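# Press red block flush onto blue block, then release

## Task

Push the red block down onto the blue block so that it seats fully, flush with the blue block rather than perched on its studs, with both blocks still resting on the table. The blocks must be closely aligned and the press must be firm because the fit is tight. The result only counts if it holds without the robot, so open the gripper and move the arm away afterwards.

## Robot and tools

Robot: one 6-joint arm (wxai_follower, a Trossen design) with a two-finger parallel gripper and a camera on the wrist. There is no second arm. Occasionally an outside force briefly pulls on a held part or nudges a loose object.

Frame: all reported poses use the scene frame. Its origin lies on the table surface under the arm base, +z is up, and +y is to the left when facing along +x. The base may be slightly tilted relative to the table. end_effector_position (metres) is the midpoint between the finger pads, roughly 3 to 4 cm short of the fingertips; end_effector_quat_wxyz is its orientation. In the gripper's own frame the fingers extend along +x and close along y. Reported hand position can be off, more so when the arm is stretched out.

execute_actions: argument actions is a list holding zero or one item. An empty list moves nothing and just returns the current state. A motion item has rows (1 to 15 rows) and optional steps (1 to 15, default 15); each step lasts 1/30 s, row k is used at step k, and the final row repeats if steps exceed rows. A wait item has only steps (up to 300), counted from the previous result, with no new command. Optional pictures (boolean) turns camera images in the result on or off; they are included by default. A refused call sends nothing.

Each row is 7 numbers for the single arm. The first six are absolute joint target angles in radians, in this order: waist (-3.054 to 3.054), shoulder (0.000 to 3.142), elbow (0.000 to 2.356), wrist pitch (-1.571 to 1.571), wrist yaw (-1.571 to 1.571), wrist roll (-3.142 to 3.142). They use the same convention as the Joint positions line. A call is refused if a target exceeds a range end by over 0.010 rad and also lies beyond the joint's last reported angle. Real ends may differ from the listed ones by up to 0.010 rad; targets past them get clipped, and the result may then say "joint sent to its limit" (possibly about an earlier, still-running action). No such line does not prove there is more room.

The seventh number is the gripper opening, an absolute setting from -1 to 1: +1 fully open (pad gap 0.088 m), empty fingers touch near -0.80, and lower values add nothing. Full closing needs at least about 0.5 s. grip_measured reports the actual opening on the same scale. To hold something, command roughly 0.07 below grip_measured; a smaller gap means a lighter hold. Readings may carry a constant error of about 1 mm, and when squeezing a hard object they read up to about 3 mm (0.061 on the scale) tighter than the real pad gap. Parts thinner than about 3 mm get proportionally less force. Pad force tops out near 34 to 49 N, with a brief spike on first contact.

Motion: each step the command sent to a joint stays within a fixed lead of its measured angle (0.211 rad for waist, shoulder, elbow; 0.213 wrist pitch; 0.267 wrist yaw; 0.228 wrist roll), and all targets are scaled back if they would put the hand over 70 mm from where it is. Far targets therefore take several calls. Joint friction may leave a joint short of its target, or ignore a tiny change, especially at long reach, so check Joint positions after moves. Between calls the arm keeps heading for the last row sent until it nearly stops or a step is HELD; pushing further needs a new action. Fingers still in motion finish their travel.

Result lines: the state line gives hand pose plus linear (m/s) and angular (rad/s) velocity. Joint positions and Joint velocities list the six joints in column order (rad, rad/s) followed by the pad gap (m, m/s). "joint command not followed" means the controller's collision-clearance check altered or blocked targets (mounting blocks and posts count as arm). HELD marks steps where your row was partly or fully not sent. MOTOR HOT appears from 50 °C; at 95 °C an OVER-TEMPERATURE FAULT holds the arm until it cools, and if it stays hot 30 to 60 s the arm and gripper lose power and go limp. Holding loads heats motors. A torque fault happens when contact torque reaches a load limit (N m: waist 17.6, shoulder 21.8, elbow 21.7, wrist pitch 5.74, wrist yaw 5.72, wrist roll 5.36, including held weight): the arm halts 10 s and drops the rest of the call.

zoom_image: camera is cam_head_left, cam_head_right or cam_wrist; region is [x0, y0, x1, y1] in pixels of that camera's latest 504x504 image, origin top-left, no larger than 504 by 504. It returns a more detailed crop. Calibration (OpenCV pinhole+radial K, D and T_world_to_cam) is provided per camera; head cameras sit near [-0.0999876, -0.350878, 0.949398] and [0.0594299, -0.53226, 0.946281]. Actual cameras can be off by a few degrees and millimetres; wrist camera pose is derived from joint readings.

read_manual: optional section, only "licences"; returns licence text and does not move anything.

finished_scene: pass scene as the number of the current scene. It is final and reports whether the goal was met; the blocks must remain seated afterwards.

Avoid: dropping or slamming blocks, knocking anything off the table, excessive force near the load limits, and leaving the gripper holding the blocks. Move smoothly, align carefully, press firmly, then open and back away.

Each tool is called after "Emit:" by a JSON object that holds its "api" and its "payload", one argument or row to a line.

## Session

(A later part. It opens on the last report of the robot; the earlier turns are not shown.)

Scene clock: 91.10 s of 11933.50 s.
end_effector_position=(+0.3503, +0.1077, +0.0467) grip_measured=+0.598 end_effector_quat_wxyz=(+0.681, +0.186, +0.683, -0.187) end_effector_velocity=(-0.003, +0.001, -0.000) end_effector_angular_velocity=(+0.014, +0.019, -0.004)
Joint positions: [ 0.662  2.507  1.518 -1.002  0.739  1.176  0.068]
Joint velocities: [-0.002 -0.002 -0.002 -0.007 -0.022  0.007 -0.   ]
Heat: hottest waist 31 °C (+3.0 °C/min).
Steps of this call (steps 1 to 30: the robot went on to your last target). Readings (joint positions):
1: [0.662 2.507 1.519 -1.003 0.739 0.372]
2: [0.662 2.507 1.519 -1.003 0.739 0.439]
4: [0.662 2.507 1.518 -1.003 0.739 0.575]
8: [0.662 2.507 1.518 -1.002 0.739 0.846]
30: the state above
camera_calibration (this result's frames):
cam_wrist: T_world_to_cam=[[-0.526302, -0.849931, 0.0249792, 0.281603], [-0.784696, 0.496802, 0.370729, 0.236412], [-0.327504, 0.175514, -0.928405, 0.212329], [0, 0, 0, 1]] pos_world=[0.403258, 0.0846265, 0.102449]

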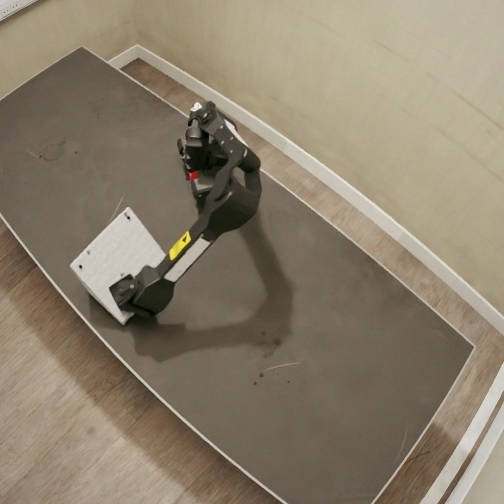

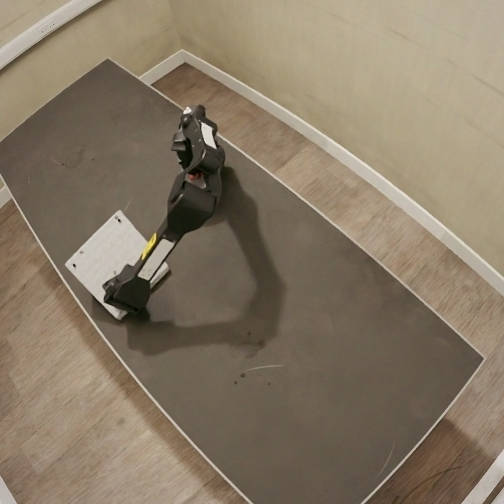

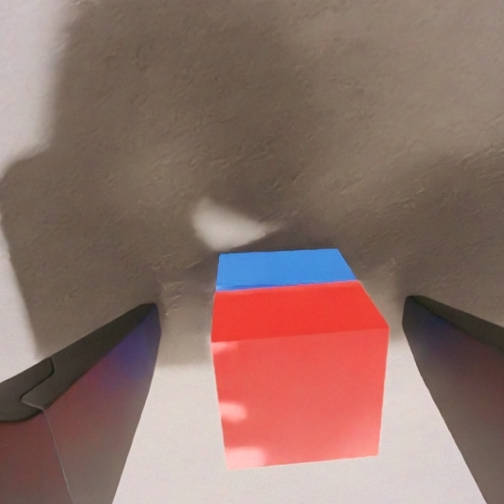

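Yaw misaligned; squeeze both ways.

Emit:
{"api": "execute_actions", "payload": {
  "actions": [
    {"rows":[[0.666,2.515,1.509,-1.0,0.742,1.178,-0.25]]}
  ],
  "pictures": false
}}

Emit:
{"api": "execute_actions", "payload": {
  "actions": [
    {"rows":[[0.666,2.515,1.509,-1.0,0.742,1.178,0.6],[0.666,2.515,1.509,-1.0,0.742,1.178,0.6],[0.666,2.515,1.509,-1.0,0.742,1.178,0.6],[0.666,2.515,1.509,-1.0,0.742,1.178,0.6],[0.666,2.515,1.509,-1.0,0.742,1.178,0.6],[0.666,2.515,1.509,-1.0,0.742,1.178,0.6],[0.666,2.515,1.509,-1.0,0.742,-0.397,0.6]]}
  ],
  "pictures": false
}}

Emit:
{"api": "execute_actions", "payload": {
  "actions": [
    {"steps":28}
  ],
  "pictures": false
}}

Emit:
{"api": "execute_actions", "payload": {
  "actions": [
    {"rows":[[0.666,2.515,1.509,-1.0,0.742,-0.397,-0.25]]}
  ]
}}

Emit:
{"api": "execute_actions", "payload": {
  "actions": [
    {"rows":[[0.666,2.51,1.518,-1.0,0.742,-0.397,0.2],[0.666,2.51,1.518,-1.0,0.742,-0.397,0.2],[0.666,2.51,1.518,-1.0,0.742,-0.397,0.2],[0.666,2.51,1.518,-1.0,0.742,-0.397,0.2],[0.685,2.495,1.555,-1.04,0.73,-0.38,0.2],[0.7,2.49,1.58,-1.08,0.725,-0.36,0.2],[0.715,2.485,1.6,-1.12,0.718,-0.34,0.2],[0.733,2.482,1.622,-1.165,0.711,-0.32,0.2]]}
  ],
  "pictures": false
}}

Emit:
{"api": "execute_actions", "payload": {
  "actions": [
    {"rows":[[0.733,2.482,1.622,-1.165,0.711,-0.32,0.2],[0.733,2.482,1.622,-1.165,0.711,-0.32,0.2],[0.733,2.482,1.622,-1.165,0.711,-0.32,0.2],[0.733,2.482,1.622,-1.165,0.711,-0.32,-0.6]]}
  ]
}}

Emit:
{"api": "zoom_image", "payload": {
  "camera": "cam_wrist",
  "region": [170,190,380,320]
}}

Scene clock: 103.77 s of 11933.50 s.
end_effector_position=(+0.3503, +0.1080, +0.0472) grip_measured=-0.179 end_effector_quat_wxyz=(+0.682, +0.186, +0.682, -0.187) end_effector_velocity=(-0.002, -0.001, -0.003) end_effector_angular_velocity=(+0.000, +0.017, +0.025)
Joint positions: [ 0.664  2.507  1.518 -1.002  0.74   1.176  0.03 ]
Joint velocities: [-0.007  0.002 -0.002 -0.007 -0.007 -0.022 -0.   ]
Heat: hottest waist 33 °C (+3.0 °C/min).
Steps of this call (steps 1 to 15: the robot went on to your last target; steps 16 to 90: nothing new was sent; then 9.17 s passed at rest; steps 91 to 105: all 15 steps of this action). Readings (joint positions):
91: [0.662 2.507 1.518 -1.002 0.739 1.176]
92: [0.662 2.507 1.518 -1.002 0.739 1.176]
94: [0.662 2.507 1.518 -1.002 0.739 1.176]
98: [0.663 2.507 1.518 -1.002 0.739 1.176]
105: the state above

Scene clock: 104.27 s of 11933.50 s.
end_effector_position=(+0.3503, +0.1081, +0.0472) grip_measured=+0.594 end_effector_quat_wxyz=(+0.707, -0.022, +0.707, +0.021) end_effector_velocity=(-0.001, +0.000, +0.002) end_effector_angular_velocity=(+0.006, +0.006, +2.018)
Joint positions: [ 0.664  2.507  1.518 -1.001  0.74   0.582  0.068]
Joint velocities: [ 0.002 -0.002  0.002 -0.007 -0.007 -2.015  0.002]
Heat: hottest waist 33 °C (+3.0 °C/min).
Steps of this call (steps 1 to 15: all 15 steps of this action). Readings (joint positions):
1: [0.664 2.507 1.518 -1.002 0.740 1.176]
2: [0.664 2.507 1.518 -1.002 0.740 1.176]
4: [0.664 2.507 1.518 -1.002 0.740 1.176]
8: [0.664 2.507 1.518 -1.001 0.740 1.055]
15: the state above

Scene clock: 105.20 s of 11933.50 s.
end_effector_position=(+0.3503, +0.1081, +0.0472) grip_measured=+0.597 end_effector_quat_wxyz=(+0.614, -0.350, +0.615, +0.350) end_effector_velocity=(+0.002, -0.001, -0.000) end_effector_angular_velocity=(-0.003, -0.007, +0.015)
Joint positions: [ 0.664  2.507  1.518 -1.001  0.74  -0.394  0.068]
Joint velocities: [-0.002 -0.002 -0.002  0.007  0.007 -0.022 -0.   ]
Heat: hottest waist 33 °C (+3.0 °C/min).
Steps of this call (steps 1 to 28: the robot went on to your last target). Readings (joint positions):
1: [0.664 2.507 1.518 -1.001 0.740 0.514]
2: [0.664 2.507 1.518 -1.001 0.740 0.447]
4: [0.664 2.507 1.518 -1.001 0.740 0.311]
8: [0.664 2.507 1.518 -1.001 0.740 0.040]
28: the state above

Scene clock: 105.70 s of 11933.50 s.
end_effector_position=(+0.3503, +0.1082, +0.0475) grip_measured=-0.179 end_effector_quat_wxyz=(+0.614, -0.351, +0.614, +0.350) end_effector_velocity=(-0.005, +0.001, -0.001) end_effector_angular_velocity=(+0.012, +0.022, +0.014)
Joint positions: [ 0.665  2.507  1.518 -1.001  0.74  -0.394  0.03 ]
Joint velocities: [-0.002 -0.002 -0.007 -0.007 -0.022 -0.007 -0.001]
Heat: hottest waist 33 °C (+3.0 °C/min).
Steps of this call (steps 1 to 15: all 15 steps of this action). Readings (joint positions):
1: [0.664 2.507 1.518 -1.001 0.740 -0.394]
2: [0.664 2.507 1.518 -1.001 0.740 -0.394]
4: [0.664 2.507 1.518 -1.001 0.740 -0.394]
8: [0.665 2.507 1.518 -1.001 0.740 -0.394]
15: the state above
camera_calibration (this result's frames):
cam_wrist: T_world_to_cam=[[0.850344, -0.525665, 0.0243045, -0.235256], [-0.496142, -0.78548, 0.369951, 0.273582], [-0.17538, -0.326644, -0.928733, 0.214053], [0, 0, 0, 1]] pos_world=[0.373325, 0.161147, 0.103303]

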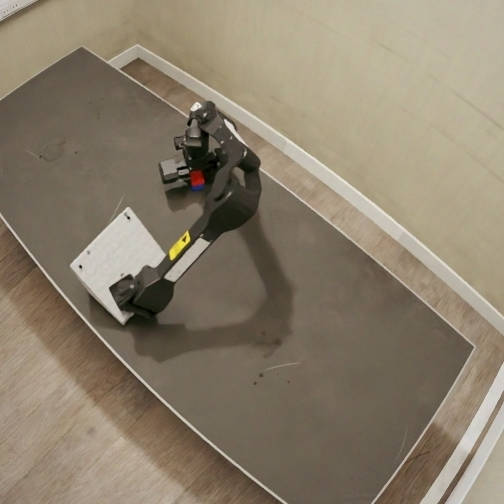

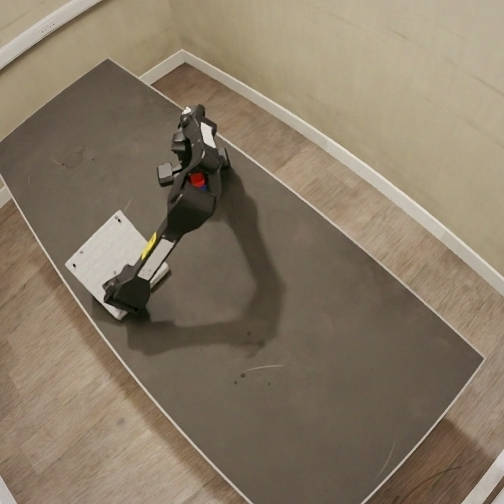

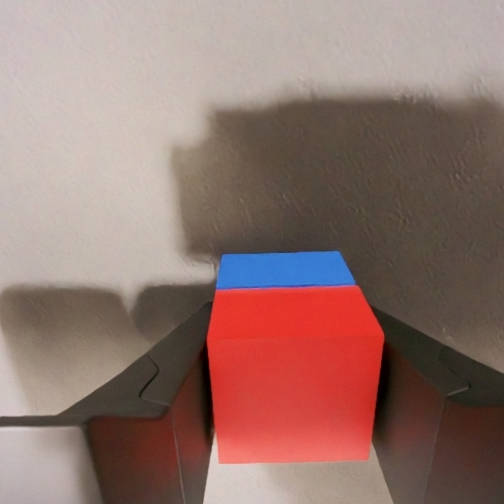

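Scene clock: 106.20 s of 11933.50 s.
end_effector_position=(+0.3508, +0.1094, +0.0879) grip_measured=+0.196 end_effector_quat_wxyz=(+0.616, -0.355, +0.609, +0.351) end_effector_velocity=(-0.005, -0.011, -0.003) end_effector_angular_velocity=(-0.010, +0.060, -0.003)
Joint positions: [ 0.735  2.49   1.612 -1.157  0.716 -0.325  0.049]
Joint velocities: [-0.022 -0.002  0.012 -0.066 -0.022  0.022  0.001]
Heat: hottest waist 33 °C (+2.0 °C/min).
Steps of this call (steps 1 to 15: all 15 steps of this action). Readings (joint positions):
1: [0.665 2.507 1.518 -1.001 0.740 -0.395]
2: [0.665 2.507 1.518 -1.001 0.740 -0.395]
4: [0.665 2.507 1.518 -1.001 0.740 -0.395]
8: [0.686 2.507 1.560 -1.087 0.728 -0.359]
15: the state above

Scene clock: 106.70 s of 11933.50 s.
end_effector_position=(+0.3501, +0.1082, +0.0872) grip_measured=-0.588 end_effector_quat_wxyz=(+0.614, -0.354, +0.612, +0.351) end_effector_velocity=(+0.000, +0.001, -0.000) end_effector_angular_velocity=(+0.009, +0.002, +0.001)
Joint positions: [ 0.732  2.49   1.612 -1.163  0.714 -0.323  0.01 ]
Joint velocities: [-0.002 -0.002 -0.002  0.007 -0.007 -0.007 -0.007]
Heat: hottest waist 33 °C (+2.0 °C/min).
Steps of this call (steps 1 to 15: all 15 steps of this action). Readings (joint positions):
1: [0.734 2.490 1.612 -1.159 0.716 -0.324]
2: [0.734 2.490 1.612 -1.161 0.715 -0.324]
4: [0.733 2.490 1.612 -1.162 0.714 -0.323]
8: [0.732 2.490 1.612 -1.163 0.714 -0.323]
15: the state above
camera_calibration (this result's frames):
cam_wrist: T_world_to_cam=[[0.854049, -0.519447, 0.027858, -0.238297], [-0.491874, -0.788967, 0.368227, 0.257769], [-0.169295, -0.328187, -0.929318, 0.248959], [0, 0, 0, 1]] pos_world=[0.372455, 0.161294, 0.143083]

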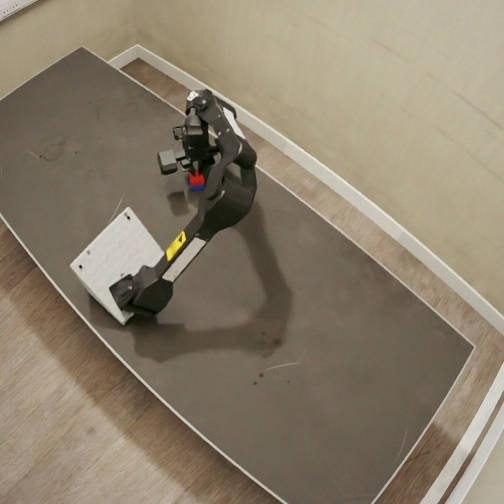

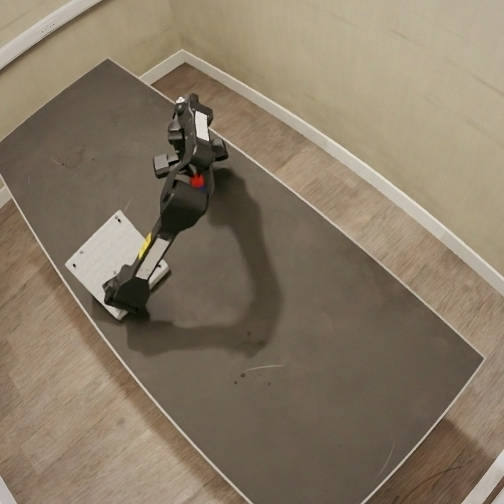

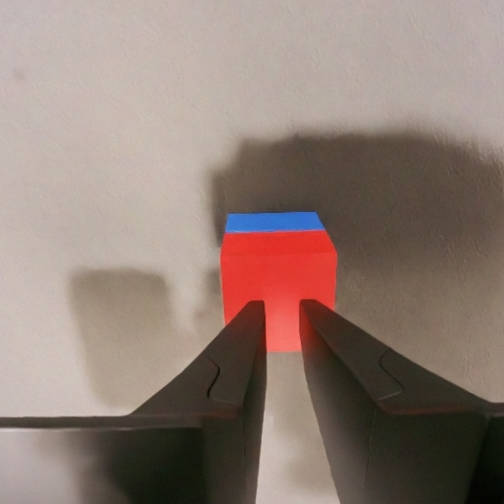

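Region (170, 190, 380, 320) of cam_wrist's 504x504 image, scaled by 2.400, with more detail than that image has; it fills the top 312 rows of this view, and the rest is white.

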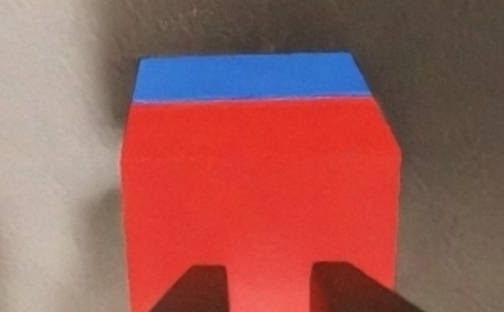

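Emit:
{"api": "execute_actions", "payload": {
  "actions": [
    {"rows":[[0.729,2.497,1.596,-1.153,0.714,-0.33,-0.6],[0.729,2.497,1.596,-1.153,0.714,-0.33,-0.6],[0.726,2.499,1.59,-1.143,0.714,-0.33,-0.6],[0.726,2.499,1.59,-1.143,0.714,-0.33,-0.6],[0.722,2.501,1.584,-1.133,0.714,-0.335,-0.6]]}
  ],
  "pictures": false
}}

Emit:
{"api": "execute_actions", "payload": {
  "actions": [
    {"rows":[[0.713,2.509,1.578,-1.13,0.716,-0.335,-0.6],[0.704,2.517,1.572,-1.127,0.716,-0.335,-0.6],[0.695,2.525,1.566,-1.125,0.716,-0.335,-0.6],[0.686,2.533,1.56,-1.125,0.716,-0.335,-0.6],[0.677,2.541,1.555,-1.125,0.716,-0.335,-0.6],[0.668,2.549,1.55,-1.125,0.716,-0.335,-0.6],[0.659,2.557,1.545,-1.125,0.716,-0.335,-0.6],[0.65,2.565,1.54,-1.125,0.716,-0.335,-0.6],[0.641,2.573,1.535,-1.125,0.716,-0.335,-0.6],[0.63,2.581,1.53,-1.125,0.716,-0.335,-0.6]]}
  ]
}}

Emit:
{"api": "zoom_image", "payload": {
  "camera": "cam_wrist",
  "region": [170,190,380,320]
}}

Scene clock: 113.90 s of 11933.50 s.
end_effector_position=(+0.3501, +0.1088, +0.0816) grip_measured=-0.598 end_effector_quat_wxyz=(+0.615, -0.351, +0.612, +0.352) end_effector_velocity=(-0.004, -0.000, -0.003) end_effector_angular_velocity=(-0.003, +0.016, +0.017)
Joint positions: [ 0.723  2.49   1.596 -1.136  0.714 -0.332  0.01 ]
Joint velocities: [-0.002  0.002 -0.007 -0.007 -0.007 -0.007  0.   ]
Heat: hottest waist 34 °C (+2.0 °C/min).
Steps of this call (steps 1 to 15: the robot went on to your last target; steps 16 to 90: nothing new was sent; then 3.70 s passed at rest; steps 91 to 105: all 15 steps of this action). Readings (joint positions):
91: [0.732 2.490 1.612 -1.163 0.714 -0.323]
92: [0.732 2.490 1.612 -1.162 0.714 -0.323]
94: [0.730 2.490 1.608 -1.153 0.714 -0.325]
98: [0.724 2.490 1.597 -1.140 0.714 -0.331]
105: the state above

Scene clock: 114.40 s of 11933.50 s.
end_effector_position=(+0.3453, +0.1109, +0.0730) grip_measured=-0.598 end_effector_quat_wxyz=(+0.606, -0.353, +0.618, +0.356) end_effector_velocity=(-0.003, -0.004, -0.002) end_effector_angular_velocity=(-0.005, +0.023, +0.017)
Joint positions: [ 0.715  2.506  1.583 -1.129  0.709 -0.333  0.01 ]
Joint velocities: [-0.007 -0.002 -0.002 -0.022 -0.007 -0.007 -0.   ]
Heat: hottest waist 34 °C (+2.0 °C/min).
Steps of this call (steps 1 to 15: all 15 steps of this action). Readings (joint positions):
1: [0.723 2.490 1.595 -1.135 0.714 -0.332]
2: [0.722 2.491 1.594 -1.133 0.714 -0.332]
4: [0.720 2.495 1.590 -1.131 0.714 -0.332]
8: [0.718 2.502 1.585 -1.129 0.712 -0.333]
15: the state above
camera_calibration (this result's frames):
cam_wrist: T_world_to_cam=[[0.857262, -0.514778, 0.0102374, -0.232773], [-0.47943, -0.790832, 0.380436, 0.25779], [-0.187744, -0.331042, -0.924751, 0.242188], [0, 0, 0, 1]] pos_world=[0.368609, 0.164216, 0.128274]

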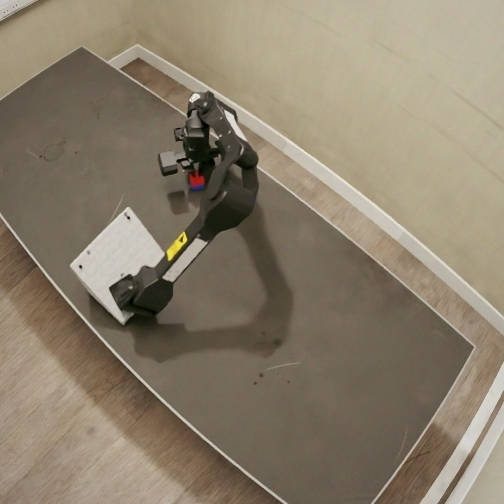

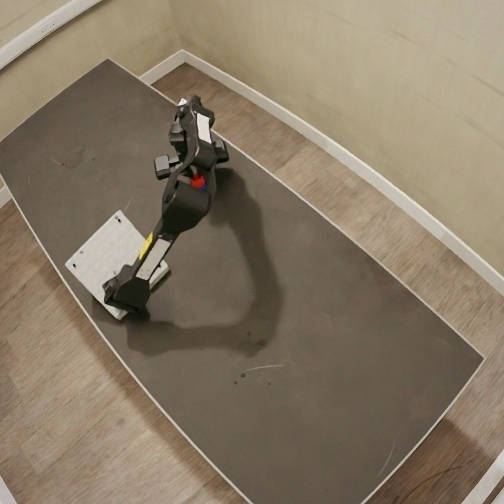

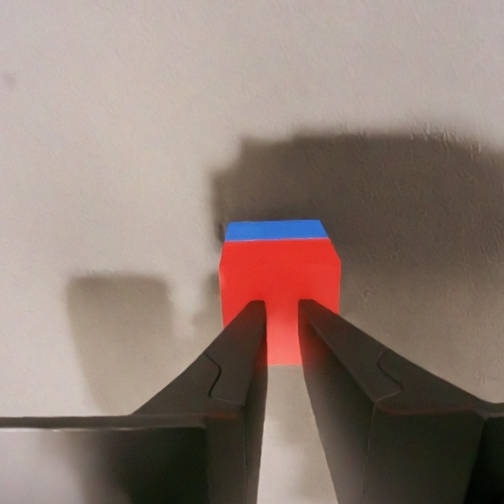

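Region (170, 190, 380, 320) of cam_wrist's 504x504 image, scaled by 2.400, with more detail than that image has; it fills the top 312 rows of this view, and the rest is white.

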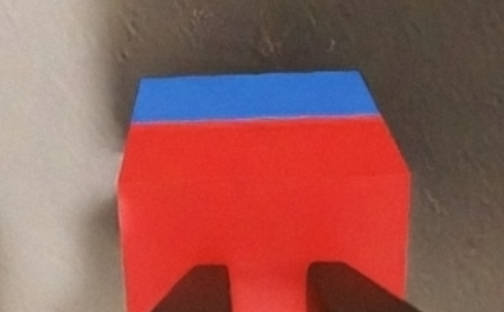

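Looks flush; a little extra push, then retreat.

Emit:
{"api": "execute_actions", "payload": {
  "actions": [
    {"rows":[[0.62,2.588,1.525,-1.125,0.716,-0.335,-0.6],[0.61,2.596,1.52,-1.125,0.716,-0.335,-0.6],[0.61,2.596,1.52,-1.125,0.716,-0.335,-0.6],[0.61,2.596,1.52,-1.125,0.716,-0.335,-0.6],[0.65,2.56,1.545,-1.125,0.716,-0.335,-0.6],[0.69,2.525,1.57,-1.125,0.716,-0.335,-0.6],[0.722,2.495,1.595,-1.13,0.716,-0.335,-0.6],[0.74,2.48,1.63,-1.17,0.71,-0.32,-0.6],[0.76,2.475,1.665,-1.22,0.7,-0.3,0.5],[0.79,2.475,1.72,-1.3,0.69,-0.27,0.5]]}
  ]
}}

Emit:
{"api": "finished_scene", "payload": {
  "scene": 2
}}

Scene clock: 119.97 s of 11933.50 s.
end_effector_position=(+0.3520, +0.1087, +0.1210) grip_measured=+0.168 end_effector_quat_wxyz=(+0.620, -0.356, +0.605, +0.351) end_effector_velocity=(+0.012, -0.000, +0.119) end_effector_angular_velocity=(+0.074, -0.169, +0.016)
Joint positions: [ 0.786  2.482  1.704 -1.281  0.696 -0.278  0.047]
Joint velocities: [ 0.183 -0.105  0.212 -0.227 -0.022  0.051  0.175]
Heat: hottest waist 33 °C (+2.0 °C/min).
Steps of this call (steps 1 to 15: the robot went on to your last target; steps 16 to 90: nothing new was sent; then 2.07 s passed at rest; steps 91 to 105: all 15 steps of this action). Readings (joint positions):
91: [0.713 2.506 1.583 -1.127 0.713 -0.333]
92: [0.712 2.506 1.583 -1.127 0.712 -0.333]
94: [0.710 2.506 1.583 -1.127 0.709 -0.333]
98: [0.721 2.494 1.595 -1.135 0.721 -0.332]
105: the state above
camera_calibration (this result's frames):
cam_wrist: T_world_to_cam=[[0.855228, -0.516759, 0.0393131, -0.242736], [-0.495389, -0.792861, 0.354911, 0.249898], [-0.152234, -0.323005, -0.934073, 0.274875], [0, 0, 0, 1]] pos_world=[0.373237, 0.161484, 0.177605]

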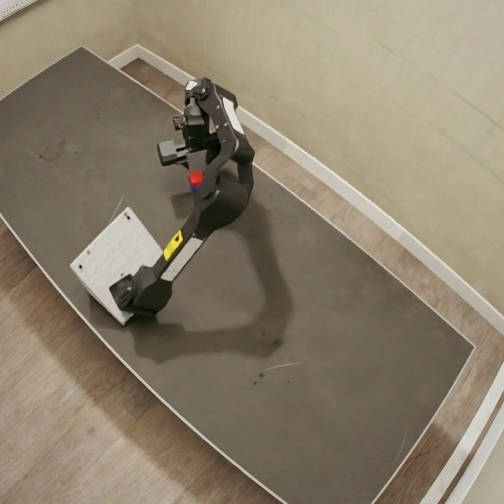

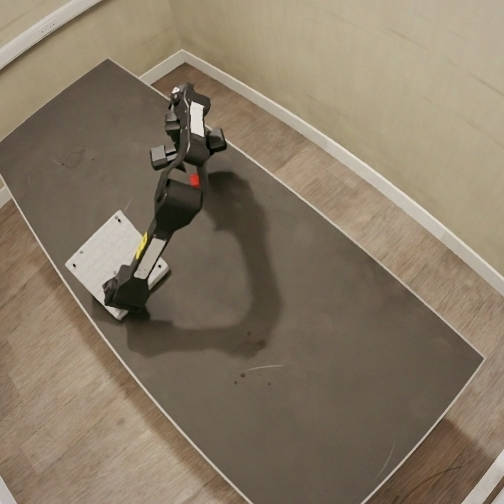

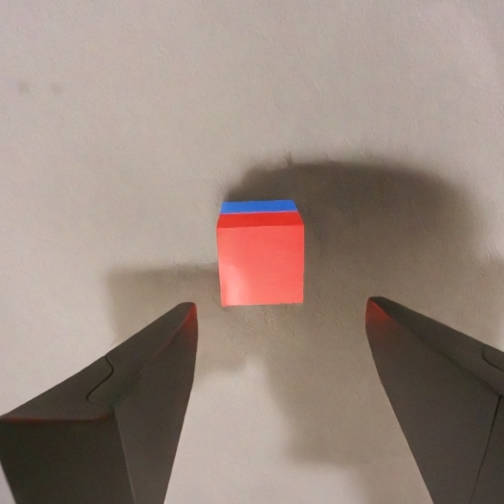

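The scene is finished: the task was done.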